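# Split a tall magnet-block stack into two equal stacks

## Task

Take the tall pile of magnetic blocks and rebuild it as two tidy piles of the same height on the bench. The neighbouring row of blocks must remain upright and loosely grouped. Both piles must stay in place on their own, with no gripper supporting them. At the end, open the grippers and pull the arms away from the blocks.

## Robot and tools

Robot: two six-joint arms, left_arm and right_arm, each ending in a parallel two-finger gripper. The names are just labels; they do not match the left or right side of any picture. Base of left_arm sits at (-0.021, +0.329, 0) m with quat_wxyz (+0.995, 0, 0, +0.100); base of right_arm sits at (+0.049, -0.307, 0) m with quat_wxyz (+0.997, 0, 0, -0.073).

Scene frame: origin on the tabletop midway between the arms, +x reaching out across the table, +z up, left_arm on the +y side. Every reported gripper pose uses this frame, in metres, with orientation as quat_wxyz. The reported point lies between the finger pads, roughly 1 cm short of the fingertips. The fingers extend along the gripper's +z axis and close along its y axis. Reported hand positions can be a little wrong, especially when the arm is stretched far out.

execute_actions(actions, pictures): the actions list holds at most one entry, or none.
- Empty list []: no motion, just returns the state plus camera images.
- Motion: {"rows": [[...]], "steps": N}, N from 7 to 15 (default 15), each step 1/30 s. Each row is a single flat list of 14 numbers covering both arms, even when only one arm should move: left_arm waist, shoulder, elbow, wrist pitch, wrist yaw, wrist roll, opening, then the same seven for right_arm. The six joint values are absolute target angles in radians (same form as the Joint positions line), not offsets. One row is used per step; if rows run out, the final row keeps being applied. Up to 15 rows.
- Wait: {"steps": N} with no rows, N up to 300; returns once that many steps have elapsed since the previous result (your thinking time is included).
- pictures: true to get images with a motion or wait result; an empty list gets them anyway.

Joint ranges per arm (rad): waist -2.618 to 3.054, shoulder 0.000 to 3.142, elbow 0.000 to 3.142, wrist pitch -1.571 to 1.571, wrist yaw -1.571 to 1.571, wrist roll -2.094 to 2.094. True limits may differ by up to 0.036 rad. A target more than 0.036 rad beyond a limit, and farther out than the joint's current angle, makes the whole call refused and nothing is sent. Targets past the real end are clipped there and the result may say "joint sent to its limit" (possibly about an earlier action).

Opening: a number from -1 (shut) to +1 (fully open, pad gap 0.094 m). Away from the extremes, the fingers go to where grip_measured would read your number. To hold something, command about 0.03 below the grip_measured shown while touching it; a smaller margin squeezes less. Each gripper's reading may be off by around 1 mm, constantly.

Motion limits: every step, each joint's target is held within a fixed distance of its measured angle (waist 0.202, shoulder 0.258, elbow 0.238, wrist pitch 0.573, wrist yaw and roll 0.522 rad), and targets are scaled back if they would move the gripper over 70 mm from where it is. So big moves take several actions. Arms keep heading to the last row while you think, until they settle or a step is HELD.

Timing: each result is captured 7 steps before its action ends; those steps run afterward, while you compose the next reply, and the simulation keeps running during your replies.

Result lines: the state line "left_arm: … | right_arm: …" gives each gripper position and quaternion. Joint positions and Joint velocities list, per arm, six joints (rad, rad/s) then finger gap (m, m/s). grip_measured is the opening on the command scale. Joint torques follow the joint order without the gripper; they include offsets, noise and friction, so treat them as rough. "joint command not followed" means a clearance check altered or blocked joint targets on some steps. HELD marks steps where your row was not (fully) sent. MOTOR HOT appears from 75 °C; at 90 °C the arm is halted for 10 s and at 100 °C it goes limp and drops; these stops appear as OVER-TEMPERATURE FAULT. Holding loads for long heats motors.

zoom_image(camera, region): camera is one of cam_head_left, cam_head_right, cam_left_wrist, cam_right_wrist (each 504x504); region [x0, y0, x1, y1] in that image's pixels from the top-left, up to 504 by 504. Returns a sharper close-up of that camera's most recent image. Camera intrinsics and world-to-camera transforms were supplied and may be slightly off.

read_manual(section): returns only licence texts; no motion.

finished_scene(scene): give the current scene's number; it ends the scene irreversibly and reports success.

Cautions: never knock or place blocks off the table; avoid dropping blocks, slamming, or pushing hard; keep the two arms from colliding or pressing on each other; do not disturb the adjacent row. Expect occasional brief tugs on held items or nudges to loose ones. Before finishing, make sure both stacks stand freely, then open the grippers and retract.

Each tool is called by a JSON object that holds its "name" and its "arguments", one argument or row to a line.

## Session

{"name": "execute_actions", "arguments": {
  "actions": []
}}

Scene clock: 0.00 s of 4600.00 s.
left_arm: end_effector_position=(+0.2079, +0.3457, +0.1646) grip_measured=+1.000 end_effector_quat_wxyz=(+0.123, -0.278, +0.872, -0.384) | right_arm: end_effector_position=(+0.4964, -0.2453, +0.2763) grip_measured=+1.000 end_effector_quat_wxyz=(+0.485, -0.161, +0.859, +0.019)
Joint positions: left_arm=[ 0.478  1.304  0.991 -1.324  0.828  0.091  0.094] | right_arm=[ 0.236  1.462  1.328 -0.427 -0.113 -0.217  0.094]
Joint velocities: left_arm=[ 0.007 -0.012 -0.022  0.022  0.051  0.037  0.   ] | right_arm=[-0.017 -0.002 -0.007  0.037 -0.066 -0.11   0.   ]
Joint torques (N m, as the arm reports them, + toward a larger angle): no reading

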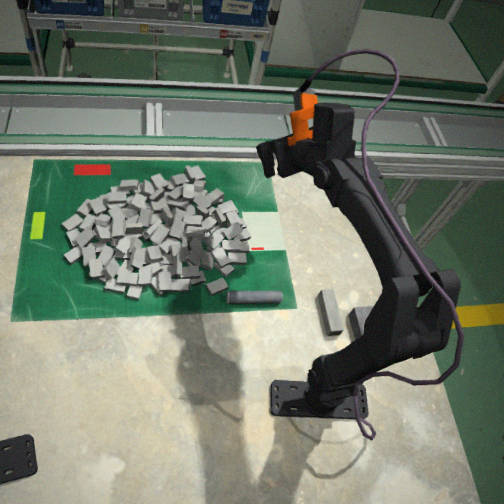

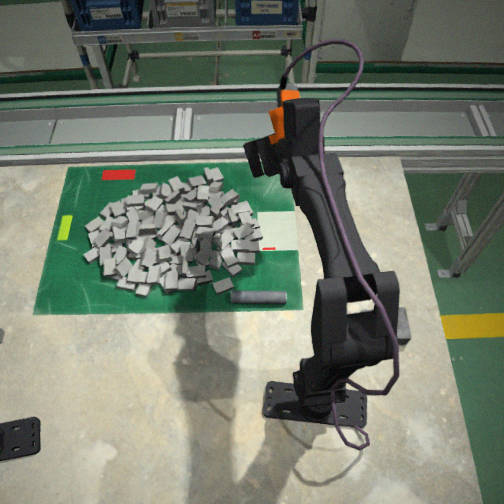

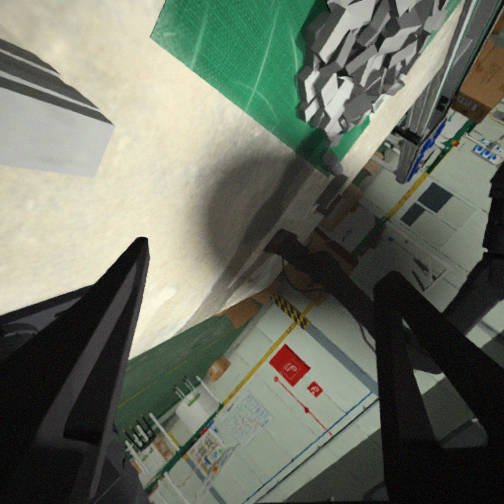

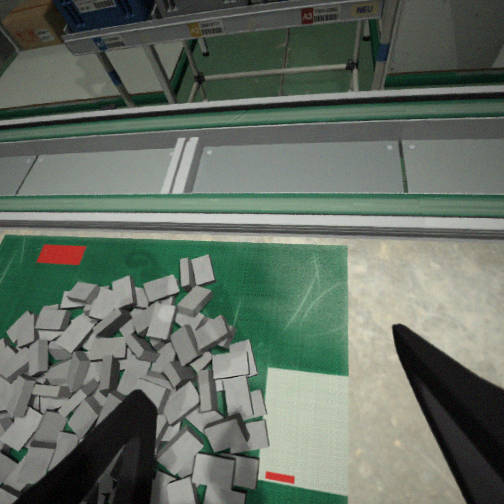

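{"name": "zoom_image", "arguments": {
  "camera": "cam_head_left",
  "region": [280, 260, 420, 400]
}}

{"name": "zoom_image", "arguments": {
  "camera": "cam_left_wrist",
  "region": [0, 0, 250, 250]
}}

{"name": "zoom_image", "arguments": {
  "camera": "cam_left_wrist",
  "region": [260, 130, 400, 270]
}}

{"name": "zoom_image", "arguments": {
  "camera": "cam_head_right",
  "region": [0, 280, 160, 480]
}}

Region (280, 260, 420, 400) of cam_head_left's 504x504 image, scaled by 3.600, with more detail than that image has.

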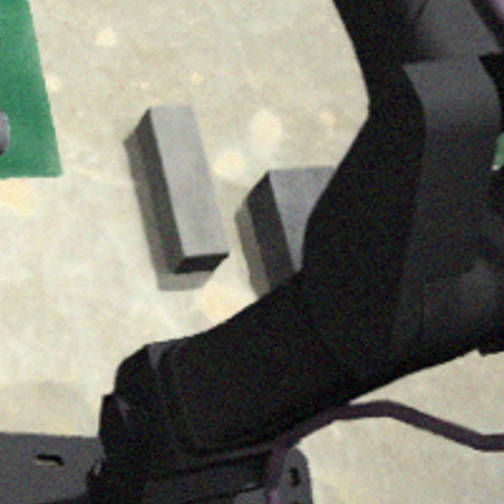

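Region (0, 0, 250, 250) of cam_left_wrist's 504x504 image, scaled by 2.016, with more detail than that image has.

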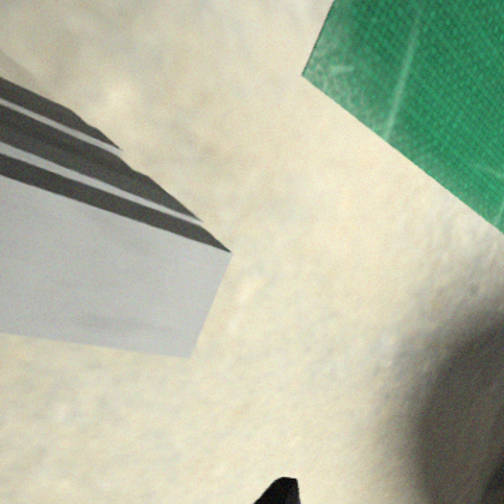

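Region (260, 130, 400, 270) of cam_left_wrist's 504x504 image, scaled by 3.600, with more detail than that image has.

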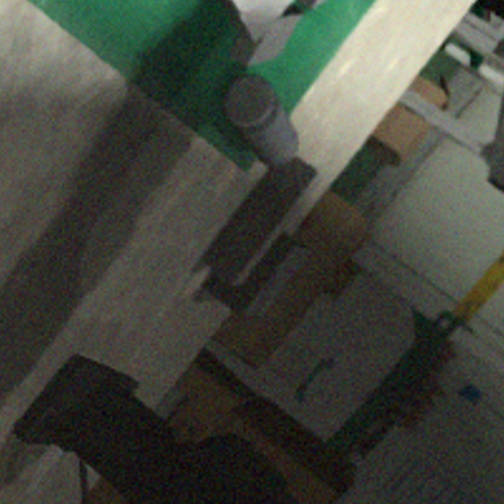

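Region (0, 280, 160, 480) of cam_head_right's 504x504 image, scaled by 2.520, with more detail than that image has; it fills the left 403 columns of this view, and the rest is white.

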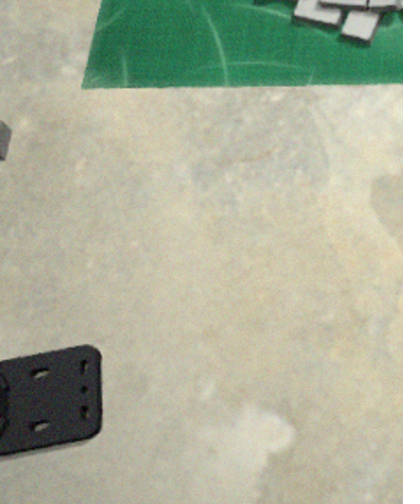

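{"name": "execute_actions", "arguments": {
  "actions": [
    {"rows": [[0.478,1.28,1.0,-1.32,0.828,0.091,1,0.236,1.462,1.328,-0.427,-0.113,-0.217,1],[0.478,1.25,1.015,-1.31,0.828,0.091,1,0.236,1.462,1.328,-0.427,-0.113,-0.217,1],[0.478,1.22,1.03,-1.30,0.828,0.091,1,0.236,1.462,1.328,-0.427,-0.113,-0.217,1],[0.47,1.18,1.045,-1.28,0.82,0.091,1,0.236,1.462,1.328,-0.427,-0.113,-0.217,1],[0.46,1.14,1.06,-1.26,0.80,0.09,1,0.236,1.462,1.328,-0.427,-0.113,-0.217,1],[0.44,1.10,1.07,-1.24,0.77,0.085,1,0.236,1.462,1.328,-0.427,-0.113,-0.217,1],[0.42,1.06,1.08,-1.22,0.73,0.08,1,0.236,1.462,1.328,-0.427,-0.113,-0.217,1],[0.39,1.02,1.09,-1.20,0.68,0.075,1,0.236,1.462,1.328,-0.427,-0.113,-0.217,1],[0.36,0.98,1.10,-1.18,0.63,0.07,1,0.236,1.462,1.328,-0.427,-0.113,-0.217,1],[0.33,0.94,1.105,-1.16,0.58,0.065,1,0.236,1.462,1.328,-0.427,-0.113,-0.217,1],[0.30,0.91,1.11,-1.14,0.53,0.06,1,0.236,1.462,1.328,-0.427,-0.113,-0.217,1],[0.27,0.88,1.115,-1.12,0.48,0.055,1,0.236,1.462,1.328,-0.427,-0.113,-0.217,1],[0.24,0.85,1.12,-1.10,0.43,0.05,1,0.236,1.462,1.328,-0.427,-0.113,-0.217,1],[0.21,0.82,1.125,-1.08,0.38,0.045,1,0.236,1.462,1.328,-0.427,-0.113,-0.217,1],[-0.025,0.726,1.133,-1.034,0.0,0.0,1,0.236,1.462,1.328,-0.427,-0.113,-0.217,1]], "steps": 15}
  ]
}}

{"name": "execute_actions", "arguments": {
  "actions": [
    {"steps": 25}
  ],
  "pictures": true
}}

Scene clock: 3.30 s of 4600.00 s.
left_arm: end_effector_position=(+0.2082, +0.3475, +0.1997) grip_measured=+1.000 end_effector_quat_wxyz=(+0.220, -0.217, +0.899, -0.311) | right_arm: end_effector_position=(+0.4964, -0.2453, +0.2763) grip_measured=+1.000 end_effector_quat_wxyz=(+0.485, -0.161, +0.859, +0.019)
Joint positions: left_arm=[ 0.439  1.12   1.034 -1.276  0.759  0.082  0.094] | right_arm=[ 0.236  1.462  1.328 -0.427 -0.113 -0.217  0.094]
Joint velocities: left_arm=[-0.618 -1.287  0.413  0.491 -0.652 -0.066  0.   ] | right_arm=[-0.007  0.002  0.002  0.022 -0.037  0.037  0.   ]
Joint torques (N m, as the arm reports them, + toward a larger angle): left_arm=[-1.02 -3.44  9.74  0.9   0.68  0.05] | right_arm=[-0.06 -6.48  7.86  1.39 -0.03  0.02]
Steps of this call (steps 1 to 90: nothing new was sent; then 0.03 s passed at rest; steps 91 to 98: the first 8 steps of this action). Readings (joint positions):
91: left_arm=[0.478 1.304 0.991 -1.324 0.827 0.091] | right_arm=[0.236 1.462 1.328 -0.427 -0.113 -0.217]
92: left_arm=[0.478 1.300 0.991 -1.323 0.824 0.090] | right_arm=[0.236 1.462 1.328 -0.427 -0.113 -0.217]
94: left_arm=[0.478 1.270 0.992 -1.318 0.818 0.089] | right_arm=[0.236 1.462 1.328 -0.427 -0.113 -0.217]
98: the state above

Scene clock: 4.13 s of 4600.00 s.
left_arm: end_effector_position=(+0.1954, +0.3673, +0.2887) grip_measured=+1.000 end_effector_quat_wxyz=(+0.434, -0.078, +0.897, +0.035) | right_arm: end_effector_position=(+0.4964, -0.2453, +0.2763) grip_measured=+1.000 end_effector_quat_wxyz=(+0.485, -0.161, +0.859, +0.019)
Joint positions: left_arm=[-0.016  0.723  1.117 -1.063  0.015  0.005  0.094] | right_arm=[ 0.236  1.462  1.328 -0.427 -0.113 -0.217  0.094]
Joint velocities: left_arm=[ 0.027 -0.002 -0.032  0.022 -0.022 -0.037  0.   ] | right_arm=[ 0.032 -0.007  0.007 -0.022  0.066 -0.007  0.   ]
Joint torques (N m, as the arm reports them, + toward a larger angle): left_arm=[-0.74  1.46  8.25  2.37 -0.07 -0.04] | right_arm=[-0.06 -6.46  7.9   1.38 -0.04  0.03]
Kept back: nothing.
Steps of this call (steps 1 to 7: the last 7 steps of your previous action; steps 8 to 25: the robot went on to your last target). Readings (joint positions):
1: left_arm=[0.414 1.075 1.049 -1.259 0.733 0.079] | right_arm=[0.236 1.462 1.328 -0.427 -0.113 -0.217]
2: left_arm=[0.385 1.030 1.062 -1.241 0.703 0.077] | right_arm=[0.236 1.462 1.328 -0.427 -0.113 -0.217]
4: left_arm=[0.324 0.946 1.083 -1.205 0.634 0.070] | right_arm=[0.236 1.462 1.328 -0.427 -0.113 -0.217]
8: left_arm=[0.132 0.802 1.099 -1.126 0.364 0.041] | right_arm=[0.236 1.462 1.328 -0.427 -0.113 -0.217]
25: the state above
camera_calibration (this result's frames):
cam_left_wrist: T_world_to_cam=[[0.304082, -0.934368, 0.185715, 0.238749], [-0.952641, -0.297634, 0.0623623, 0.289919], [-0.00299418, -0.195883, -0.980623, 0.459778], [0, 0, 0, 1]] pos_world=[0.204966, 0.399432, 0.388449]

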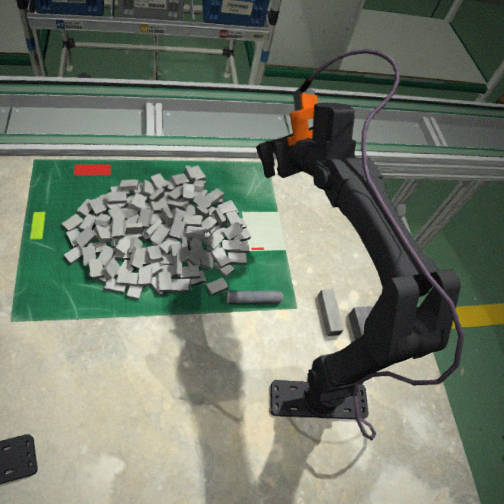

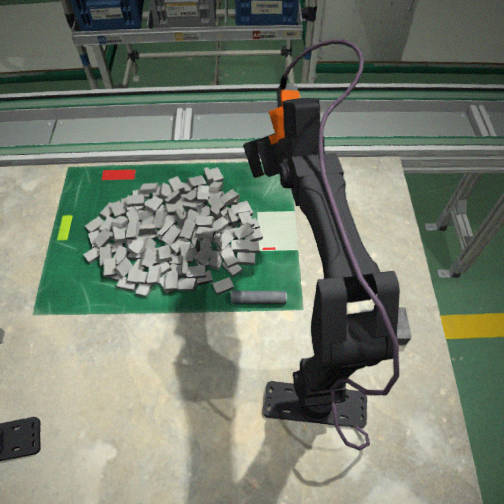

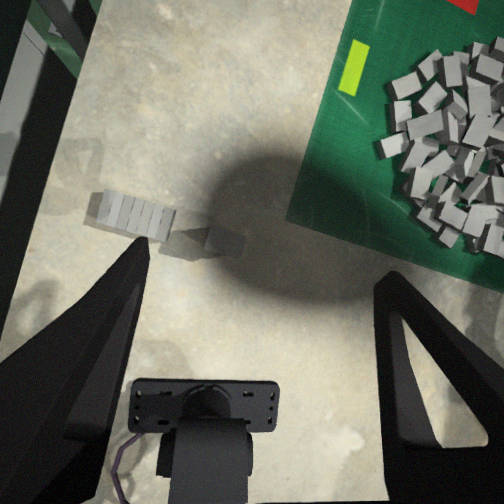

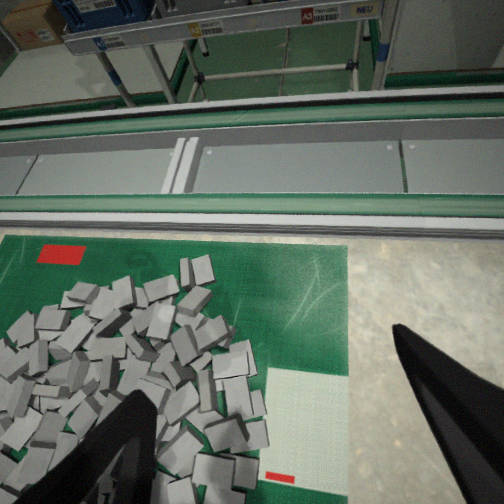

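{"name": "zoom_image", "arguments": {
  "camera": "cam_left_wrist",
  "region": [80, 150, 260, 290]
}}

Region (80, 150, 260, 290) of cam_left_wrist's 504x504 image, scaled by 2.800, with more detail than that image has.

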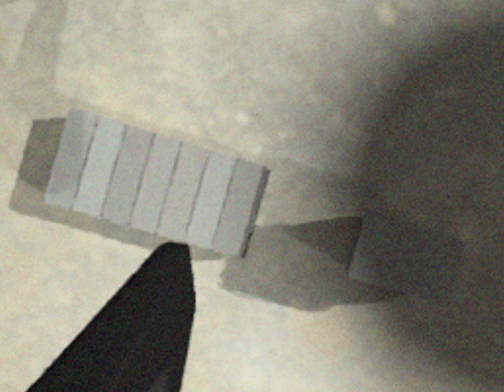

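{"name": "execute_actions", "arguments": {
  "actions": [
    {"rows": [[-0.03,0.728,1.132,-1.034,0,0.02,1,0.236,1.462,1.328,-0.427,-0.113,-0.217,1],[-0.04,0.735,1.13,-1.034,0,0.05,1,0.236,1.462,1.328,-0.427,-0.113,-0.217,1],[-0.055,0.746,1.127,-1.034,0,0.10,1,0.236,1.462,1.328,-0.427,-0.113,-0.217,1],[-0.072,0.761,1.123,-1.034,0,0.16,1,0.236,1.462,1.328,-0.427,-0.113,-0.217,1],[-0.092,0.78,1.118,-1.035,0,0.23,1,0.236,1.462,1.328,-0.427,-0.113,-0.217,1],[-0.115,0.802,1.112,-1.035,0,0.31,1,0.236,1.462,1.328,-0.427,-0.113,-0.217,1],[-0.14,0.826,1.106,-1.035,0,0.40,1,0.236,1.462,1.328,-0.427,-0.113,-0.217,1],[-0.166,0.853,1.098,-1.035,0,0.49,1,0.236,1.462,1.328,-0.427,-0.113,-0.217,1],[-0.193,0.883,1.09,-1.036,0,0.585,1,0.236,1.462,1.328,-0.427,-0.113,-0.217,1],[-0.22,0.914,1.082,-1.036,0,0.68,1,0.236,1.462,1.328,-0.427,-0.113,-0.217,1],[-0.247,0.947,1.073,-1.036,0,0.775,1,0.236,1.462,1.328,-0.427,-0.113,-0.217,1],[-0.274,0.982,1.063,-1.036,0,0.87,1,0.236,1.462,1.328,-0.427,-0.113,-0.217,1],[-0.30,1.017,1.054,-1.037,0,0.96,1,0.236,1.462,1.328,-0.427,-0.113,-0.217,1],[-0.325,1.053,1.044,-1.037,0,1.05,1,0.236,1.462,1.328,-0.427,-0.113,-0.217,1],[-0.348,1.089,1.034,-1.037,0,1.13,1,0.236,1.462,1.328,-0.427,-0.113,-0.217,1]], "steps": 15}
  ]
}}

{"name": "execute_actions", "arguments": {
  "actions": [
    {"rows": [[-0.368,1.125,1.024,-1.037,0,1.20,1,0.236,1.462,1.328,-0.427,-0.113,-0.217,1],[-0.385,1.161,1.014,-1.038,0,1.26,1,0.236,1.462,1.328,-0.427,-0.113,-0.217,1],[-0.40,1.197,1.005,-1.038,0,1.31,1,0.236,1.462,1.328,-0.427,-0.113,-0.217,1],[-0.41,1.231,0.995,-1.038,0,1.34,1,0.236,1.462,1.328,-0.427,-0.113,-0.217,1],[-0.418,1.264,0.986,-1.038,0,1.356,1,0.236,1.462,1.328,-0.427,-0.113,-0.217,1],[-0.42,1.296,0.978,-1.039,0,1.356,1,0.236,1.462,1.328,-0.427,-0.113,-0.217,1],[-0.42,1.325,0.97,-1.039,0,1.356,1,0.236,1.462,1.328,-0.427,-0.113,-0.217,1],[-0.42,1.352,0.962,-1.039,0,1.356,1,0.236,1.462,1.328,-0.427,-0.113,-0.217,1],[-0.42,1.377,0.956,-1.039,0,1.356,1,0.236,1.462,1.328,-0.427,-0.113,-0.217,1],[-0.42,1.399,0.95,-1.04,0,1.356,1,0.236,1.462,1.328,-0.427,-0.113,-0.217,1],[-0.42,1.417,0.945,-1.04,0,1.356,1,0.236,1.462,1.328,-0.427,-0.113,-0.217,1],[-0.42,1.432,0.941,-1.04,0,1.356,1,0.236,1.462,1.328,-0.427,-0.113,-0.217,1],[-0.42,1.443,0.938,-1.04,0,1.356,1,0.236,1.462,1.328,-0.427,-0.113,-0.217,1],[-0.42,1.45,0.936,-1.04,0,1.356,1,0.236,1.462,1.328,-0.427,-0.113,-0.217,1],[-0.42,1.452,0.935,-1.04,0,1.356,1,0.236,1.462,1.328,-0.427,-0.113,-0.217,1]], "steps": 15}
  ]
}}

{"name": "execute_actions", "arguments": {
  "actions": [
    {"steps": 20}
  ],
  "pictures": true
}}

Scene clock: 10.97 s of 4600.00 s.
left_arm: end_effector_position=(+0.2100, +0.3486, +0.2747) grip_measured=+1.000 end_effector_quat_wxyz=(+0.400, +0.069, +0.912, +0.063) | right_arm: end_effector_position=(+0.4964, -0.2453, +0.2763) grip_measured=+1.000 end_effector_quat_wxyz=(+0.485, -0.161, +0.859, +0.019)
Joint positions: left_arm=[-0.118  0.793  1.117 -1.06   0.     0.233  0.094] | right_arm=[ 0.236  1.462  1.328 -0.427 -0.113 -0.217  0.094]
Joint velocities: left_arm=[-0.701  0.711 -0.017  0.051 -0.095  1.736  0.   ] | right_arm=[-0.022 -0.012 -0.017  0.022  0.037 -0.037  0.   ]
Joint torques (N m, as the arm reports them, + toward a larger angle): left_arm=[-0.45  2.02  5.19  2.26  0.01  0.03] | right_arm=[-0.1  -6.52  7.91  1.39 -0.04  0.02]
Steps of this call (steps 1 to 30: the robot went on to your last target; steps 31 to 90: nothing new was sent; then 3.57 s passed at rest; steps 91 to 98: the first 8 steps of this action). Readings (joint positions):
91: left_arm=[-0.017 0.723 1.117 -1.063 0.007 0.006] | right_arm=[0.236 1.462 1.328 -0.427 -0.113 -0.217]
92: left_arm=[-0.020 0.723 1.117 -1.063 0.006 0.011] | right_arm=[0.236 1.462 1.328 -0.427 -0.113 -0.217]
94: left_arm=[-0.039 0.729 1.117 -1.062 0.004 0.049] | right_arm=[0.236 1.462 1.328 -0.427 -0.113 -0.217]
98: the state above

Scene clock: 11.47 s of 4600.00 s.
left_arm: end_effector_position=(+0.2253, +0.2771, +0.1081) grip_measured=+1.000 end_effector_quat_wxyz=(+0.085, +0.661, +0.744, +0.050) | right_arm: end_effector_position=(+0.4964, -0.2453, +0.2763) grip_measured=+1.000 end_effector_quat_wxyz=(+0.485, -0.161, +0.859, +0.019)
Joint positions: left_arm=[-0.412  1.31   0.982 -1.045 -0.003  1.24   0.094] | right_arm=[ 0.236  1.462  1.328 -0.427 -0.113 -0.217  0.094]
Joint velocities: left_arm=[-0.056  0.847 -0.232 -0.051 -0.051  0.769  0.   ] | right_arm=[ 0.012 -0.002 -0.007 -0.081 -0.022 -0.051  0.   ]
Joint torques (N m, as the arm reports them, + toward a larger angle): left_arm=[-0.47 -4.14  6.52  0.98  0.06  0.02] | right_arm=[-0.04 -6.47  7.9   1.37 -0.04  0.03]
Steps of this call (steps 1 to 7: the last 7 steps of your previous action; steps 8 to 15: the first 8 steps of this action). Readings (joint positions):
8: left_arm=[-0.324 1.064 1.054 -1.046 -0.003 0.862] | right_arm=[0.236 1.462 1.328 -0.427 -0.113 -0.217]
9: left_arm=[-0.346 1.102 1.043 -1.046 -0.003 0.939] | right_arm=[0.236 1.462 1.328 -0.427 -0.113 -0.217]
11: left_arm=[-0.381 1.176 1.020 -1.045 -0.003 1.076] | right_arm=[0.236 1.462 1.328 -0.427 -0.113 -0.217]
15: the state above

Scene clock: 12.13 s of 4600.00 s.
left_arm: end_effector_position=(+0.2083, +0.2810, +0.0638) grip_measured=+1.000 end_effector_quat_wxyz=(+0.003, +0.704, +0.711, +0.005) | right_arm: end_effector_position=(+0.4964, -0.2453, +0.2763) grip_measured=+1.000 end_effector_quat_wxyz=(+0.485, -0.161, +0.859, +0.019)
Joint positions: left_arm=[-0.412  1.455  0.939 -1.045 -0.005  1.349  0.094] | right_arm=[ 0.236  1.462  1.328 -0.427 -0.113 -0.217  0.094]
Joint velocities: left_arm=[-0.002 -0.007 -0.017  0.037 -0.007 -0.022  0.   ] | right_arm=[ 0.002  0.007 -0.017 -0.022 -0.081 -0.051  0.   ]
Joint torques (N m, as the arm reports them, + toward a larger angle): left_arm=[-0.56 -4.46  6.14  0.51  0.08  0.07] | right_arm=[ 0.   -6.47  7.89  1.37 -0.05  0.03]
Kept back: nothing.
Steps of this call (steps 1 to 7: the last 7 steps of your previous action; steps 8 to 20: the robot went on to your last target). Readings (joint positions):
1: left_arm=[-0.412 1.338 0.974 -1.045 -0.003 1.263] | right_arm=[0.236 1.462 1.328 -0.427 -0.113 -0.217]
2: left_arm=[-0.412 1.364 0.967 -1.045 -0.004 1.281] | right_arm=[0.236 1.462 1.328 -0.427 -0.113 -0.217]
4: left_arm=[-0.412 1.408 0.954 -1.045 -0.004 1.306] | right_arm=[0.236 1.462 1.328 -0.427 -0.113 -0.217]
8: left_arm=[-0.412 1.453 0.940 -1.045 -0.005 1.332] | right_arm=[0.236 1.462 1.328 -0.427 -0.113 -0.217]
20: the state above
camera_calibration (this result's frames):
cam_left_wrist: T_world_to_cam=[[-0.970973, -0.238986, -0.00988636, 0.278625], [-0.146496, 0.561508, 0.8144, -0.16674], [-0.189079, 0.792209, -0.58022, -0.0420093], [0, 0, 0, 1]] pos_world=[0.238167, 0.193493, 0.114173]

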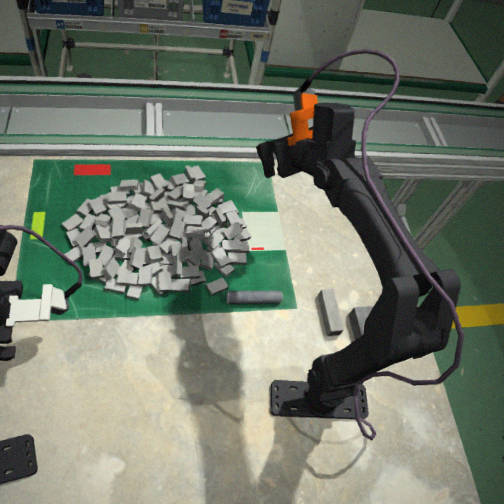

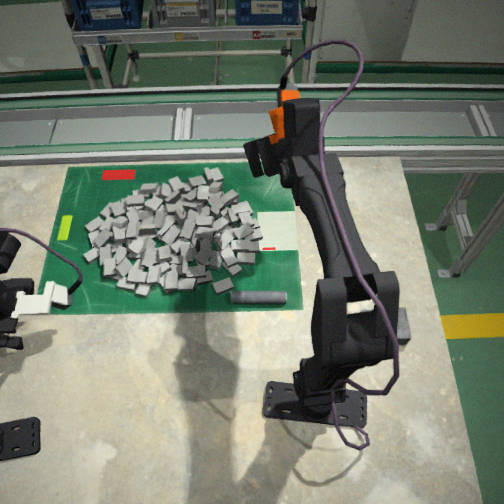

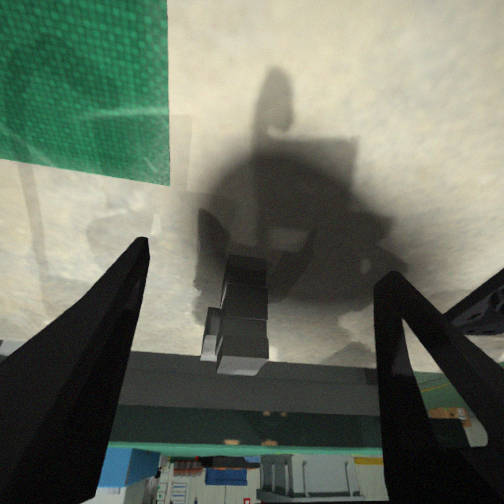

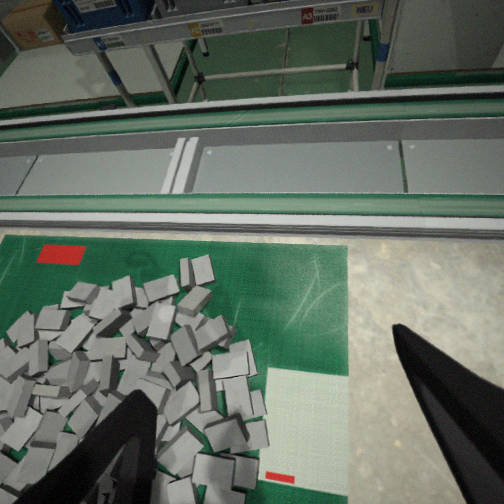

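{"name": "zoom_image", "arguments": {
  "camera": "cam_left_wrist",
  "region": [170, 240, 320, 390]
}}

Region (170, 240, 320, 390) of cam_left_wrist's 504x504 image, scaled by 3.360, with more detail than that image has.

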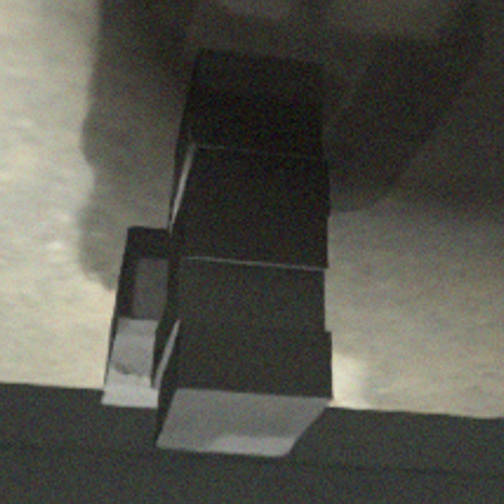

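{"name": "execute_actions", "arguments": {
  "actions": [
    {"rows": [[-0.405,1.452,0.93,-1.036,0,1.362,0.95,0.236,1.462,1.328,-0.427,-0.113,-0.217,1],[-0.39,1.452,0.924,-1.03,0,1.376,0.88,0.236,1.462,1.328,-0.427,-0.113,-0.217,1],[-0.367,1.452,0.917,-1.024,0,1.397,0.8,0.236,1.462,1.328,-0.427,-0.113,-0.217,1],[-0.337,1.451,0.909,-1.018,0,1.424,0.72,0.236,1.462,1.328,-0.427,-0.113,-0.217,1],[-0.302,1.45,0.901,-1.012,0,1.456,0.64,0.236,1.462,1.328,-0.427,-0.113,-0.217,1],[-0.263,1.449,0.894,-1.007,0,1.491,0.56,0.236,1.462,1.328,-0.427,-0.113,-0.217,1],[-0.221,1.449,0.889,-1.003,0,1.529,0.49,0.236,1.462,1.328,-0.427,-0.113,-0.217,1],[-0.178,1.449,0.886,-1.0,0,1.567,0.43,0.236,1.462,1.328,-0.427,-0.113,-0.217,1],[-0.135,1.45,0.884,-0.998,0,1.604,0.38,0.236,1.462,1.328,-0.427,-0.113,-0.217,1],[-0.094,1.451,0.883,-0.997,0,1.639,0.34,0.236,1.462,1.328,-0.427,-0.113,-0.217,1],[-0.057,1.452,0.883,-0.997,0,1.671,0.31,0.236,1.462,1.328,-0.427,-0.113,-0.217,1],[-0.026,1.453,0.883,-0.997,0,1.698,0.29,0.236,1.462,1.328,-0.427,-0.113,-0.217,1],[-0.002,1.453,0.883,-0.997,0,1.719,0.28,0.236,1.462,1.328,-0.427,-0.113,-0.217,1],[0.014,1.453,0.883,-0.997,0,1.733,0.28,0.236,1.462,1.328,-0.427,-0.113,-0.217,1],[0.02,1.453,0.883,-0.997,0,1.738,0.28,0.236,1.462,1.328,-0.427,-0.113,-0.217,1]], "steps": 15}
  ]
}}

{"name": "execute_actions", "arguments": {
  "actions": [
    {"steps": 22}
  ],
  "pictures": true
}}

Scene clock: 16.73 s of 4600.00 s.
left_arm: end_effector_position=(+0.2076, +0.3168, +0.0558) grip_measured=+0.460 end_effector_quat_wxyz=(-0.001, +0.685, +0.728, +0.000) | right_arm: end_effector_position=(+0.4964, -0.2453, +0.2763) grip_measured=+1.000 end_effector_quat_wxyz=(+0.485, -0.161, +0.859, +0.019)
Joint positions: left_arm=[-0.257  1.455  0.906 -1.024 -0.002  1.453  0.069] | right_arm=[ 0.236  1.462  1.328 -0.427 -0.113 -0.217  0.094]
Joint velocities: left_arm=[ 1.199  0.012 -0.164  0.037 -0.007  0.623 -0.056] | right_arm=[-0.007 -0.002  0.002 -0.007  0.037 -0.022  0.   ]
Joint torques (N m, as the arm reports them, + toward a larger angle): left_arm=[ 0.46 -4.66  5.67  0.54  0.04  0.09] | right_arm=[-0.02 -6.48  7.88  1.37 -0.05  0.05]
Steps of this call (steps 1 to 15: the robot went on to your last target; steps 16 to 90: nothing new was sent; then 1.33 s passed at rest; steps 91 to 98: the first 8 steps of this action). Readings (joint positions):
91: left_arm=[-0.412 1.455 0.939 -1.045 -0.005 1.351] | right_arm=[0.236 1.462 1.328 -0.427 -0.113 -0.217]
92: left_arm=[-0.411 1.455 0.939 -1.045 -0.005 1.354] | right_arm=[0.236 1.462 1.328 -0.427 -0.113 -0.217]
94: left_arm=[-0.389 1.455 0.934 -1.040 -0.003 1.372] | right_arm=[0.236 1.462 1.328 -0.427 -0.113 -0.217]
98: the state above

Scene clock: 17.47 s of 4600.00 s.
left_arm: end_effector_position=(+0.2018, +0.3811, +0.0529) grip_measured=+0.283 end_effector_quat_wxyz=(-0.005, +0.686, +0.728, +0.004) | right_arm: end_effector_position=(+0.4964, -0.2453, +0.2763) grip_measured=+1.000 end_effector_quat_wxyz=(+0.485, -0.161, +0.859, +0.019)
Joint positions: left_arm=[ 0.016  1.455  0.894 -1.008 -0.014  1.729  0.06 ] | right_arm=[ 0.236  1.462  1.328 -0.427 -0.113 -0.217  0.094]
Joint velocities: left_arm=[-0.012  0.007 -0.002 -0.022  0.022 -0.022  0.   ] | right_arm=[-0.002  0.002 -0.012 -0.007 -0.037 -0.051  0.   ]
Joint torques (N m, as the arm reports them, + toward a larger angle): left_arm=[ 0.28 -4.26  5.48  0.54  0.17  0.07] | right_arm=[-0.02 -6.43  7.94  1.38 -0.04  0.03]
Kept back: nothing.
Steps of this call (steps 1 to 7: the last 7 steps of your previous action; steps 8 to 22: the robot went on to your last target). Readings (joint positions):
1: left_arm=[-0.213 1.455 0.901 -1.021 -0.003 1.481] | right_arm=[0.236 1.462 1.328 -0.427 -0.113 -0.217]
2: left_arm=[-0.169 1.455 0.897 -1.019 -0.004 1.511] | right_arm=[0.236 1.462 1.328 -0.427 -0.113 -0.217]
4: left_arm=[-0.087 1.455 0.894 -1.015 -0.007 1.570] | right_arm=[0.236 1.462 1.328 -0.427 -0.113 -0.217]
8: left_arm=[0.010 1.455 0.894 -1.009 -0.013 1.662] | right_arm=[0.236 1.462 1.328 -0.427 -0.113 -0.217]
22: the state above
camera_calibration (this result's frames):
cam_left_wrist: T_world_to_cam=[[-0.958201, -0.28609, -0.00172159, 0.311032], [-0.164241, 0.545145, 0.822096, -0.20567], [-0.234255, 0.788016, -0.569347, -0.118714], [0, 0, 0, 1]] pos_world=[0.236442, 0.294652, 0.102027]

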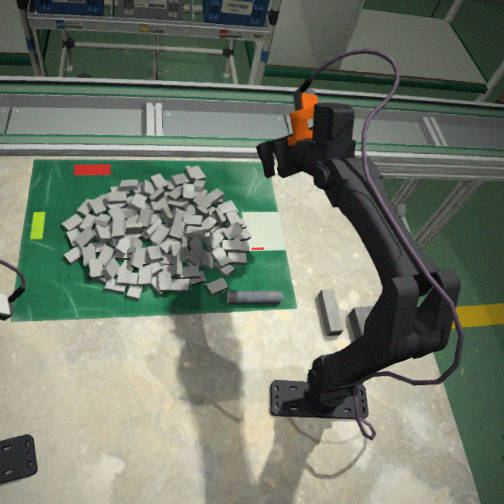

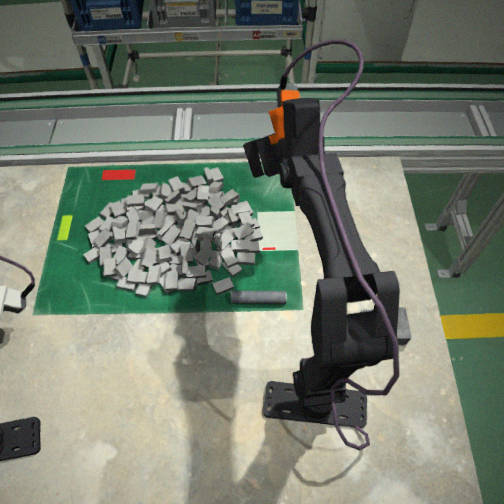

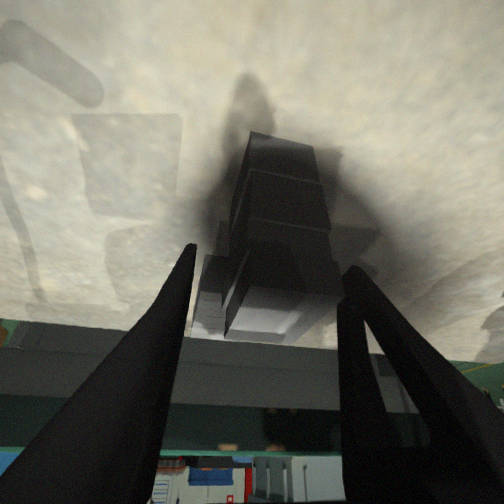

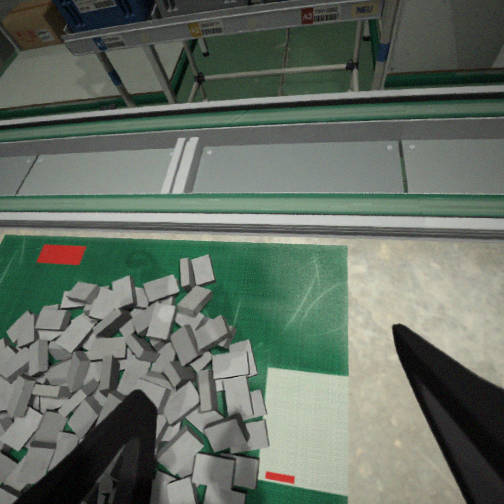

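{"name": "zoom_image", "arguments": {
  "camera": "cam_left_wrist",
  "region": [160, 120, 400, 360]
}}

Region (160, 120, 400, 360) of cam_left_wrist's 504x504 image, scaled by 2.100, with more detail than that image has.

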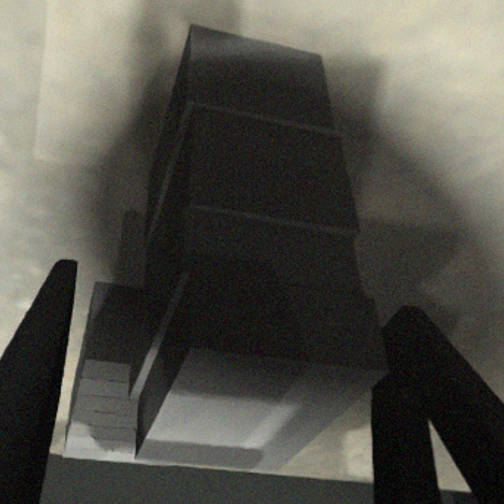

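{"name": "execute_actions", "arguments": {
  "actions": [
    {"rows": [[0.012,1.458,0.881,-0.993,0.004,1.73,0.22,0.236,1.462,1.328,-0.427,-0.113,-0.217,1],[0.006,1.463,0.879,-0.988,0.008,1.724,0.14,0.236,1.462,1.328,-0.427,-0.113,-0.217,1],[0.001,1.468,0.878,-0.983,0.012,1.718,0.06,0.236,1.462,1.328,-0.427,-0.113,-0.217,1],[-0.002,1.472,0.877,-0.979,0.014,1.714,-0.02,0.236,1.462,1.328,-0.427,-0.113,-0.217,1],[-0.004,1.475,0.876,-0.976,0.015,1.712,-0.1,0.236,1.462,1.328,-0.427,-0.113,-0.217,1],[-0.004,1.475,0.876,-0.976,0.015,1.712,-0.16,0.236,1.462,1.328,-0.427,-0.113,-0.217,1],[-0.004,1.475,0.876,-0.976,0.015,1.712,-0.2,0.236,1.462,1.328,-0.427,-0.113,-0.217,1]], "steps": 10}
  ]
}}

{"name": "execute_actions", "arguments": {
  "actions": [
    {"steps": 15}
  ],
  "pictures": true
}}

Scene clock: 21.10 s of 4600.00 s.
left_arm: end_effector_position=(+0.2028, +0.3808, +0.0529) grip_measured=+0.097 end_effector_quat_wxyz=(-0.003, +0.687, +0.727, +0.006) | right_arm: end_effector_position=(+0.4964, -0.2453, +0.2763) grip_measured=+1.000 end_effector_quat_wxyz=(+0.485, -0.161, +0.859, +0.019)
Joint positions: left_arm=[ 0.016  1.455  0.894 -1.005 -0.012  1.73   0.052] | right_arm=[ 0.236  1.462  1.328 -0.427 -0.113 -0.217  0.094]
Joint velocities: left_arm=[-0.042 -0.002  0.002  0.037  0.022 -0.125 -0.07 ] | right_arm=[-0.022  0.007 -0.002 -0.007 -0.037  0.007  0.   ]
Joint torques (N m, as the arm reports them, + toward a larger angle): left_arm=[-1.05 -3.18  4.96  0.57  0.26 -0.07] | right_arm=[-0.02 -6.46  7.91  1.38 -0.03  0.02]
Steps of this call (steps 1 to 30: the robot went on to your last target; steps 31 to 90: nothing new was sent; then 0.53 s passed at rest; steps 91 to 93: the first 3 steps of this action). Readings (joint positions):
91: left_arm=[0.016 1.455 0.894 -1.008 -0.013 1.731] | right_arm=[0.236 1.462 1.328 -0.427 -0.113 -0.217]
92: left_arm=[0.016 1.455 0.894 -1.007 -0.013 1.731] | right_arm=[0.236 1.462 1.328 -0.427 -0.113 -0.217]
93: the state above

Scene clock: 21.60 s of 4600.00 s.
left_arm: end_effector_position=(+0.2069, +0.3774, +0.0497) grip_measured=-0.197 end_effector_quat_wxyz=(+0.001, +0.686, +0.727, +0.004) | right_arm: end_effector_position=(+0.4964, -0.2453, +0.2763) grip_measured=+1.000 end_effector_quat_wxyz=(+0.485, -0.161, +0.859, +0.019)
Joint positions: left_arm=[ 0.005  1.47   0.894 -0.987 -0.003  1.718  0.038] | right_arm=[ 0.236  1.462  1.328 -0.427 -0.113 -0.217  0.094]
Joint velocities: left_arm=[-0.017  0.002 -0.012 -0.022 -0.037 -0.037  0.   ] | right_arm=[-0.012 -0.002 -0.012  0.007  0.007  0.051  0.   ]
Joint torques (N m, as the arm reports them, + toward a larger angle): left_arm=[-0.69 -4.01  4.75  0.57  0.2  -0.05] | right_arm=[-0.04 -6.5   7.87  1.39 -0.05  0.03]
Kept back: nothing.
Steps of this call (steps 1 to 7: the last 7 steps of your previous action; steps 8 to 15: the robot went on to your last target). Readings (joint positions):
1: left_arm=[0.014 1.456 0.894 -1.002 -0.011 1.728] | right_arm=[0.236 1.462 1.328 -0.427 -0.113 -0.217]
2: left_arm=[0.011 1.459 0.894 -0.999 -0.009 1.726] | right_arm=[0.236 1.462 1.328 -0.427 -0.113 -0.217]
4: left_arm=[0.006 1.466 0.894 -0.994 -0.006 1.723] | right_arm=[0.236 1.462 1.328 -0.427 -0.113 -0.217]
8: left_arm=[0.005 1.470 0.894 -0.989 -0.003 1.720] | right_arm=[0.236 1.462 1.328 -0.427 -0.113 -0.217]
15: the state above
camera_calibration (this result's frames):
cam_left_wrist: T_world_to_cam=[[-0.958509, -0.284986, -0.0066346, 0.314753], [-0.170137, 0.553245, 0.815459, -0.201715], [-0.228724, 0.782754, -0.578776, -0.115181], [0, 0, 0, 1]] pos_world=[0.241029, 0.291457, 0.0999148]

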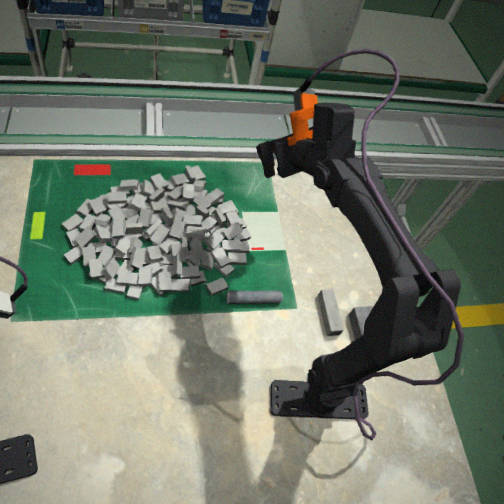

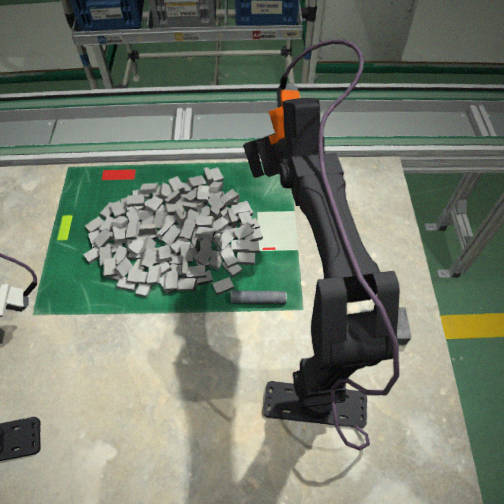

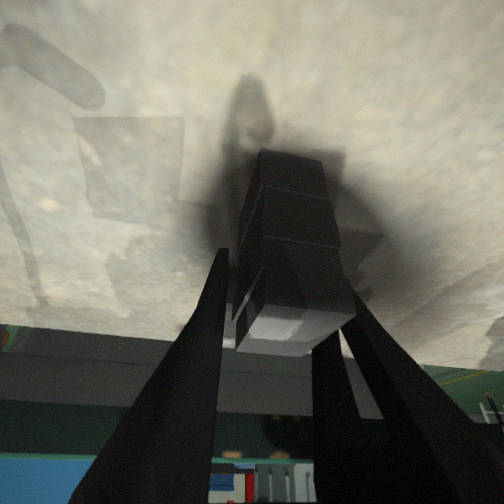

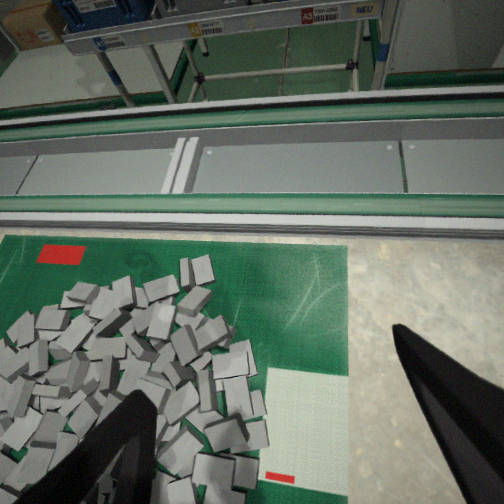

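{"name": "zoom_image", "arguments": {
  "camera": "cam_left_wrist",
  "region": [180, 140, 400, 360]
}}

Region (180, 140, 400, 360) of cam_left_wrist's 504x504 image, scaled by 2.291, with more detail than that image has.

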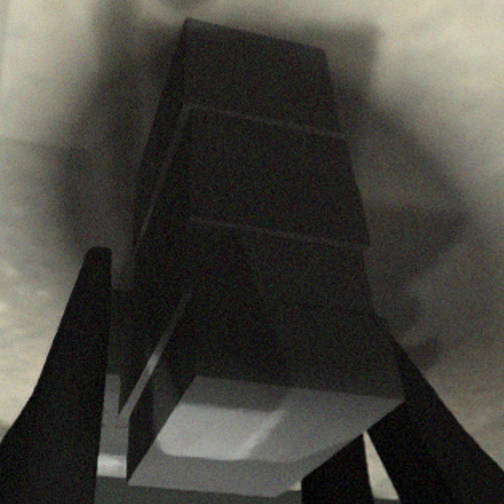

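{"name": "execute_actions", "arguments": {
  "actions": [
    {"rows": [[-0.004,1.478,0.885,-0.976,0.015,1.712,-0.22,0.236,1.462,1.328,-0.427,-0.113,-0.217,1],[-0.004,1.482,0.892,-0.976,0.015,1.712,-0.24,0.236,1.462,1.328,-0.427,-0.113,-0.217,1],[-0.004,1.485,0.892,-0.976,0.015,1.712,-0.26,0.236,1.462,1.328,-0.427,-0.113,-0.217,1],[-0.004,1.486,0.892,-0.976,0.015,1.712,-0.28,0.236,1.462,1.328,-0.427,-0.113,-0.217,1],[-0.004,1.486,0.892,-0.976,0.015,1.712,-0.30,0.236,1.462,1.328,-0.427,-0.113,-0.217,1],[-0.004,1.486,0.892,-0.976,0.015,1.712,-0.31,0.236,1.462,1.328,-0.427,-0.113,-0.217,1],[-0.004,1.486,0.892,-0.976,0.015,1.712,-0.32,0.236,1.462,1.328,-0.427,-0.113,-0.217,1]], "steps": 8}
  ]
}}

{"name": "execute_actions", "arguments": {
  "actions": [
    {"steps": 12}
  ],
  "pictures": true
}}

Scene clock: 23.40 s of 4600.00 s.
left_arm: end_effector_position=(+0.2070, +0.3774, +0.0497) grip_measured=-0.211 end_effector_quat_wxyz=(+0.001, +0.686, +0.727, +0.004) | right_arm: end_effector_position=(+0.4964, -0.2453, +0.2763) grip_measured=+1.000 end_effector_quat_wxyz=(+0.485, -0.161, +0.859, +0.019)
Joint positions: left_arm=[ 0.005  1.47   0.894 -0.987 -0.002  1.718  0.037] | right_arm=[ 0.236  1.462  1.328 -0.427 -0.113 -0.217  0.094]
Joint velocities: left_arm=[-0.012  0.002  0.002  0.037 -0.007  0.051 -0.012] | right_arm=[ 0.012 -0.017  0.012 -0.066  0.051 -0.007  0.   ]
Joint torques (N m, as the arm reports them, + toward a larger angle): left_arm=[-0.77 -3.77  5.65  0.58  0.2  -0.03] | right_arm=[-0.05 -6.5   7.91  1.38 -0.03  0.03]
Steps of this call (steps 1 to 15: the robot went on to your last target; steps 16 to 53: nothing new was sent; step 54: the first step of this action). Readings (joint positions):
54: the state above

Scene clock: 23.80 s of 4600.00 s.
left_arm: end_effector_position=(+0.2064, +0.3773, +0.0475) grip_measured=-0.317 end_effector_quat_wxyz=(-0.001, +0.686, +0.727, -0.000) | right_arm: end_effector_position=(+0.4964, -0.2453, +0.2763) grip_measured=+1.000 end_effector_quat_wxyz=(+0.485, -0.161, +0.859, +0.019)
Joint positions: left_arm=[ 0.005  1.48   0.894 -0.986 -0.002  1.718  0.032] | right_arm=[ 0.236  1.462  1.328 -0.427 -0.113 -0.217  0.094]
Joint velocities: left_arm=[-0.022 -0.007 -0.002  0.037 -0.066  0.007 -0.   ] | right_arm=[ 0.002 -0.002  0.002  0.022 -0.007 -0.037  0.   ]
Joint torques (N m, as the arm reports them, + toward a larger angle): left_arm=[-0.73 -4.01  6.16  0.54  0.21 -0.04] | right_arm=[-0.05 -6.49  7.91  1.38 -0.04  0.03]
Kept back: nothing.
Steps of this call (steps 1 to 7: the last 7 steps of your previous action; steps 8 to 12: the robot went on to your last target). Readings (joint positions):
1: left_arm=[0.005 1.470 0.894 -0.987 -0.002 1.718] | right_arm=[0.236 1.462 1.328 -0.427 -0.113 -0.217]
2: left_arm=[0.005 1.471 0.894 -0.987 -0.002 1.718] | right_arm=[0.236 1.462 1.328 -0.427 -0.113 -0.217]
4: left_arm=[0.005 1.476 0.894 -0.986 -0.002 1.718] | right_arm=[0.236 1.462 1.328 -0.427 -0.113 -0.217]
8: left_arm=[0.005 1.480 0.894 -0.986 -0.002 1.718] | right_arm=[0.236 1.462 1.328 -0.427 -0.113 -0.217]
12: the state above
camera_calibration (this result's frames):
cam_left_wrist: T_world_to_cam=[[-0.958418, -0.285356, 0.00251963, 0.313982], [-0.163101, 0.555007, 0.815699, -0.20204], [-0.234163, 0.78137, -0.578471, -0.114794], [0, 0, 0, 1]] pos_world=[0.241092, 0.291426, 0.0976076]

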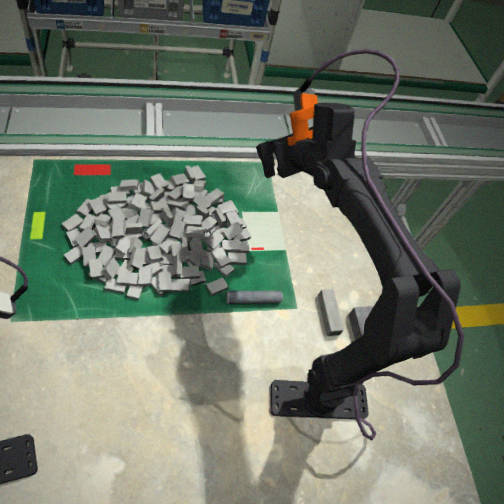

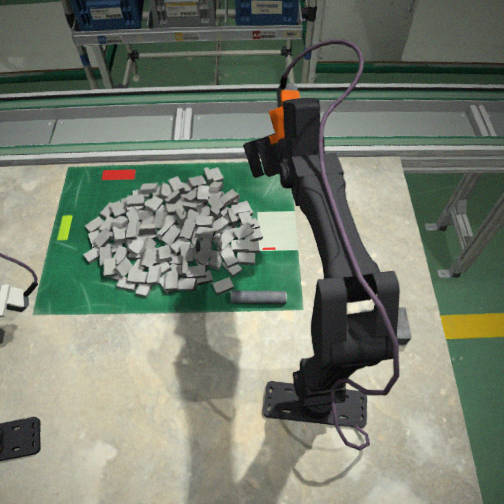

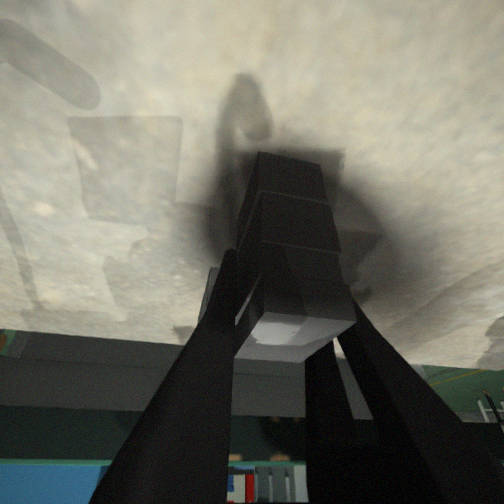

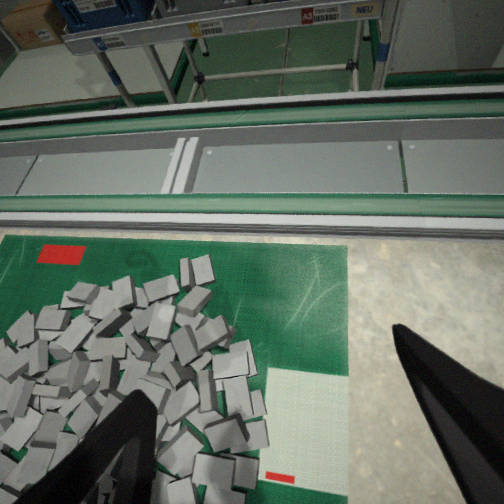

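{"name": "zoom_image", "arguments": {
  "camera": "cam_left_wrist",
  "region": [190, 145, 370, 325]
}}

Region (190, 145, 370, 325) of cam_left_wrist's 504x504 image, scaled by 2.800, with more detail than that image has.

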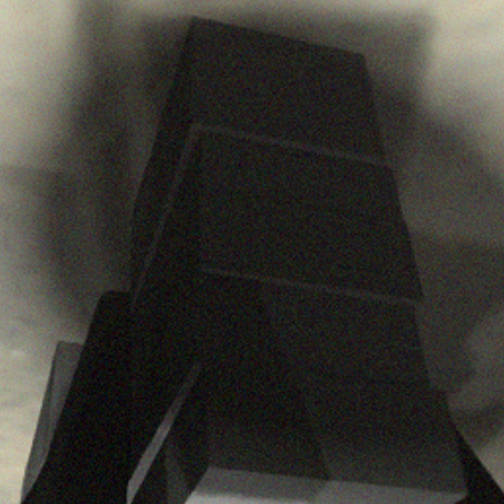

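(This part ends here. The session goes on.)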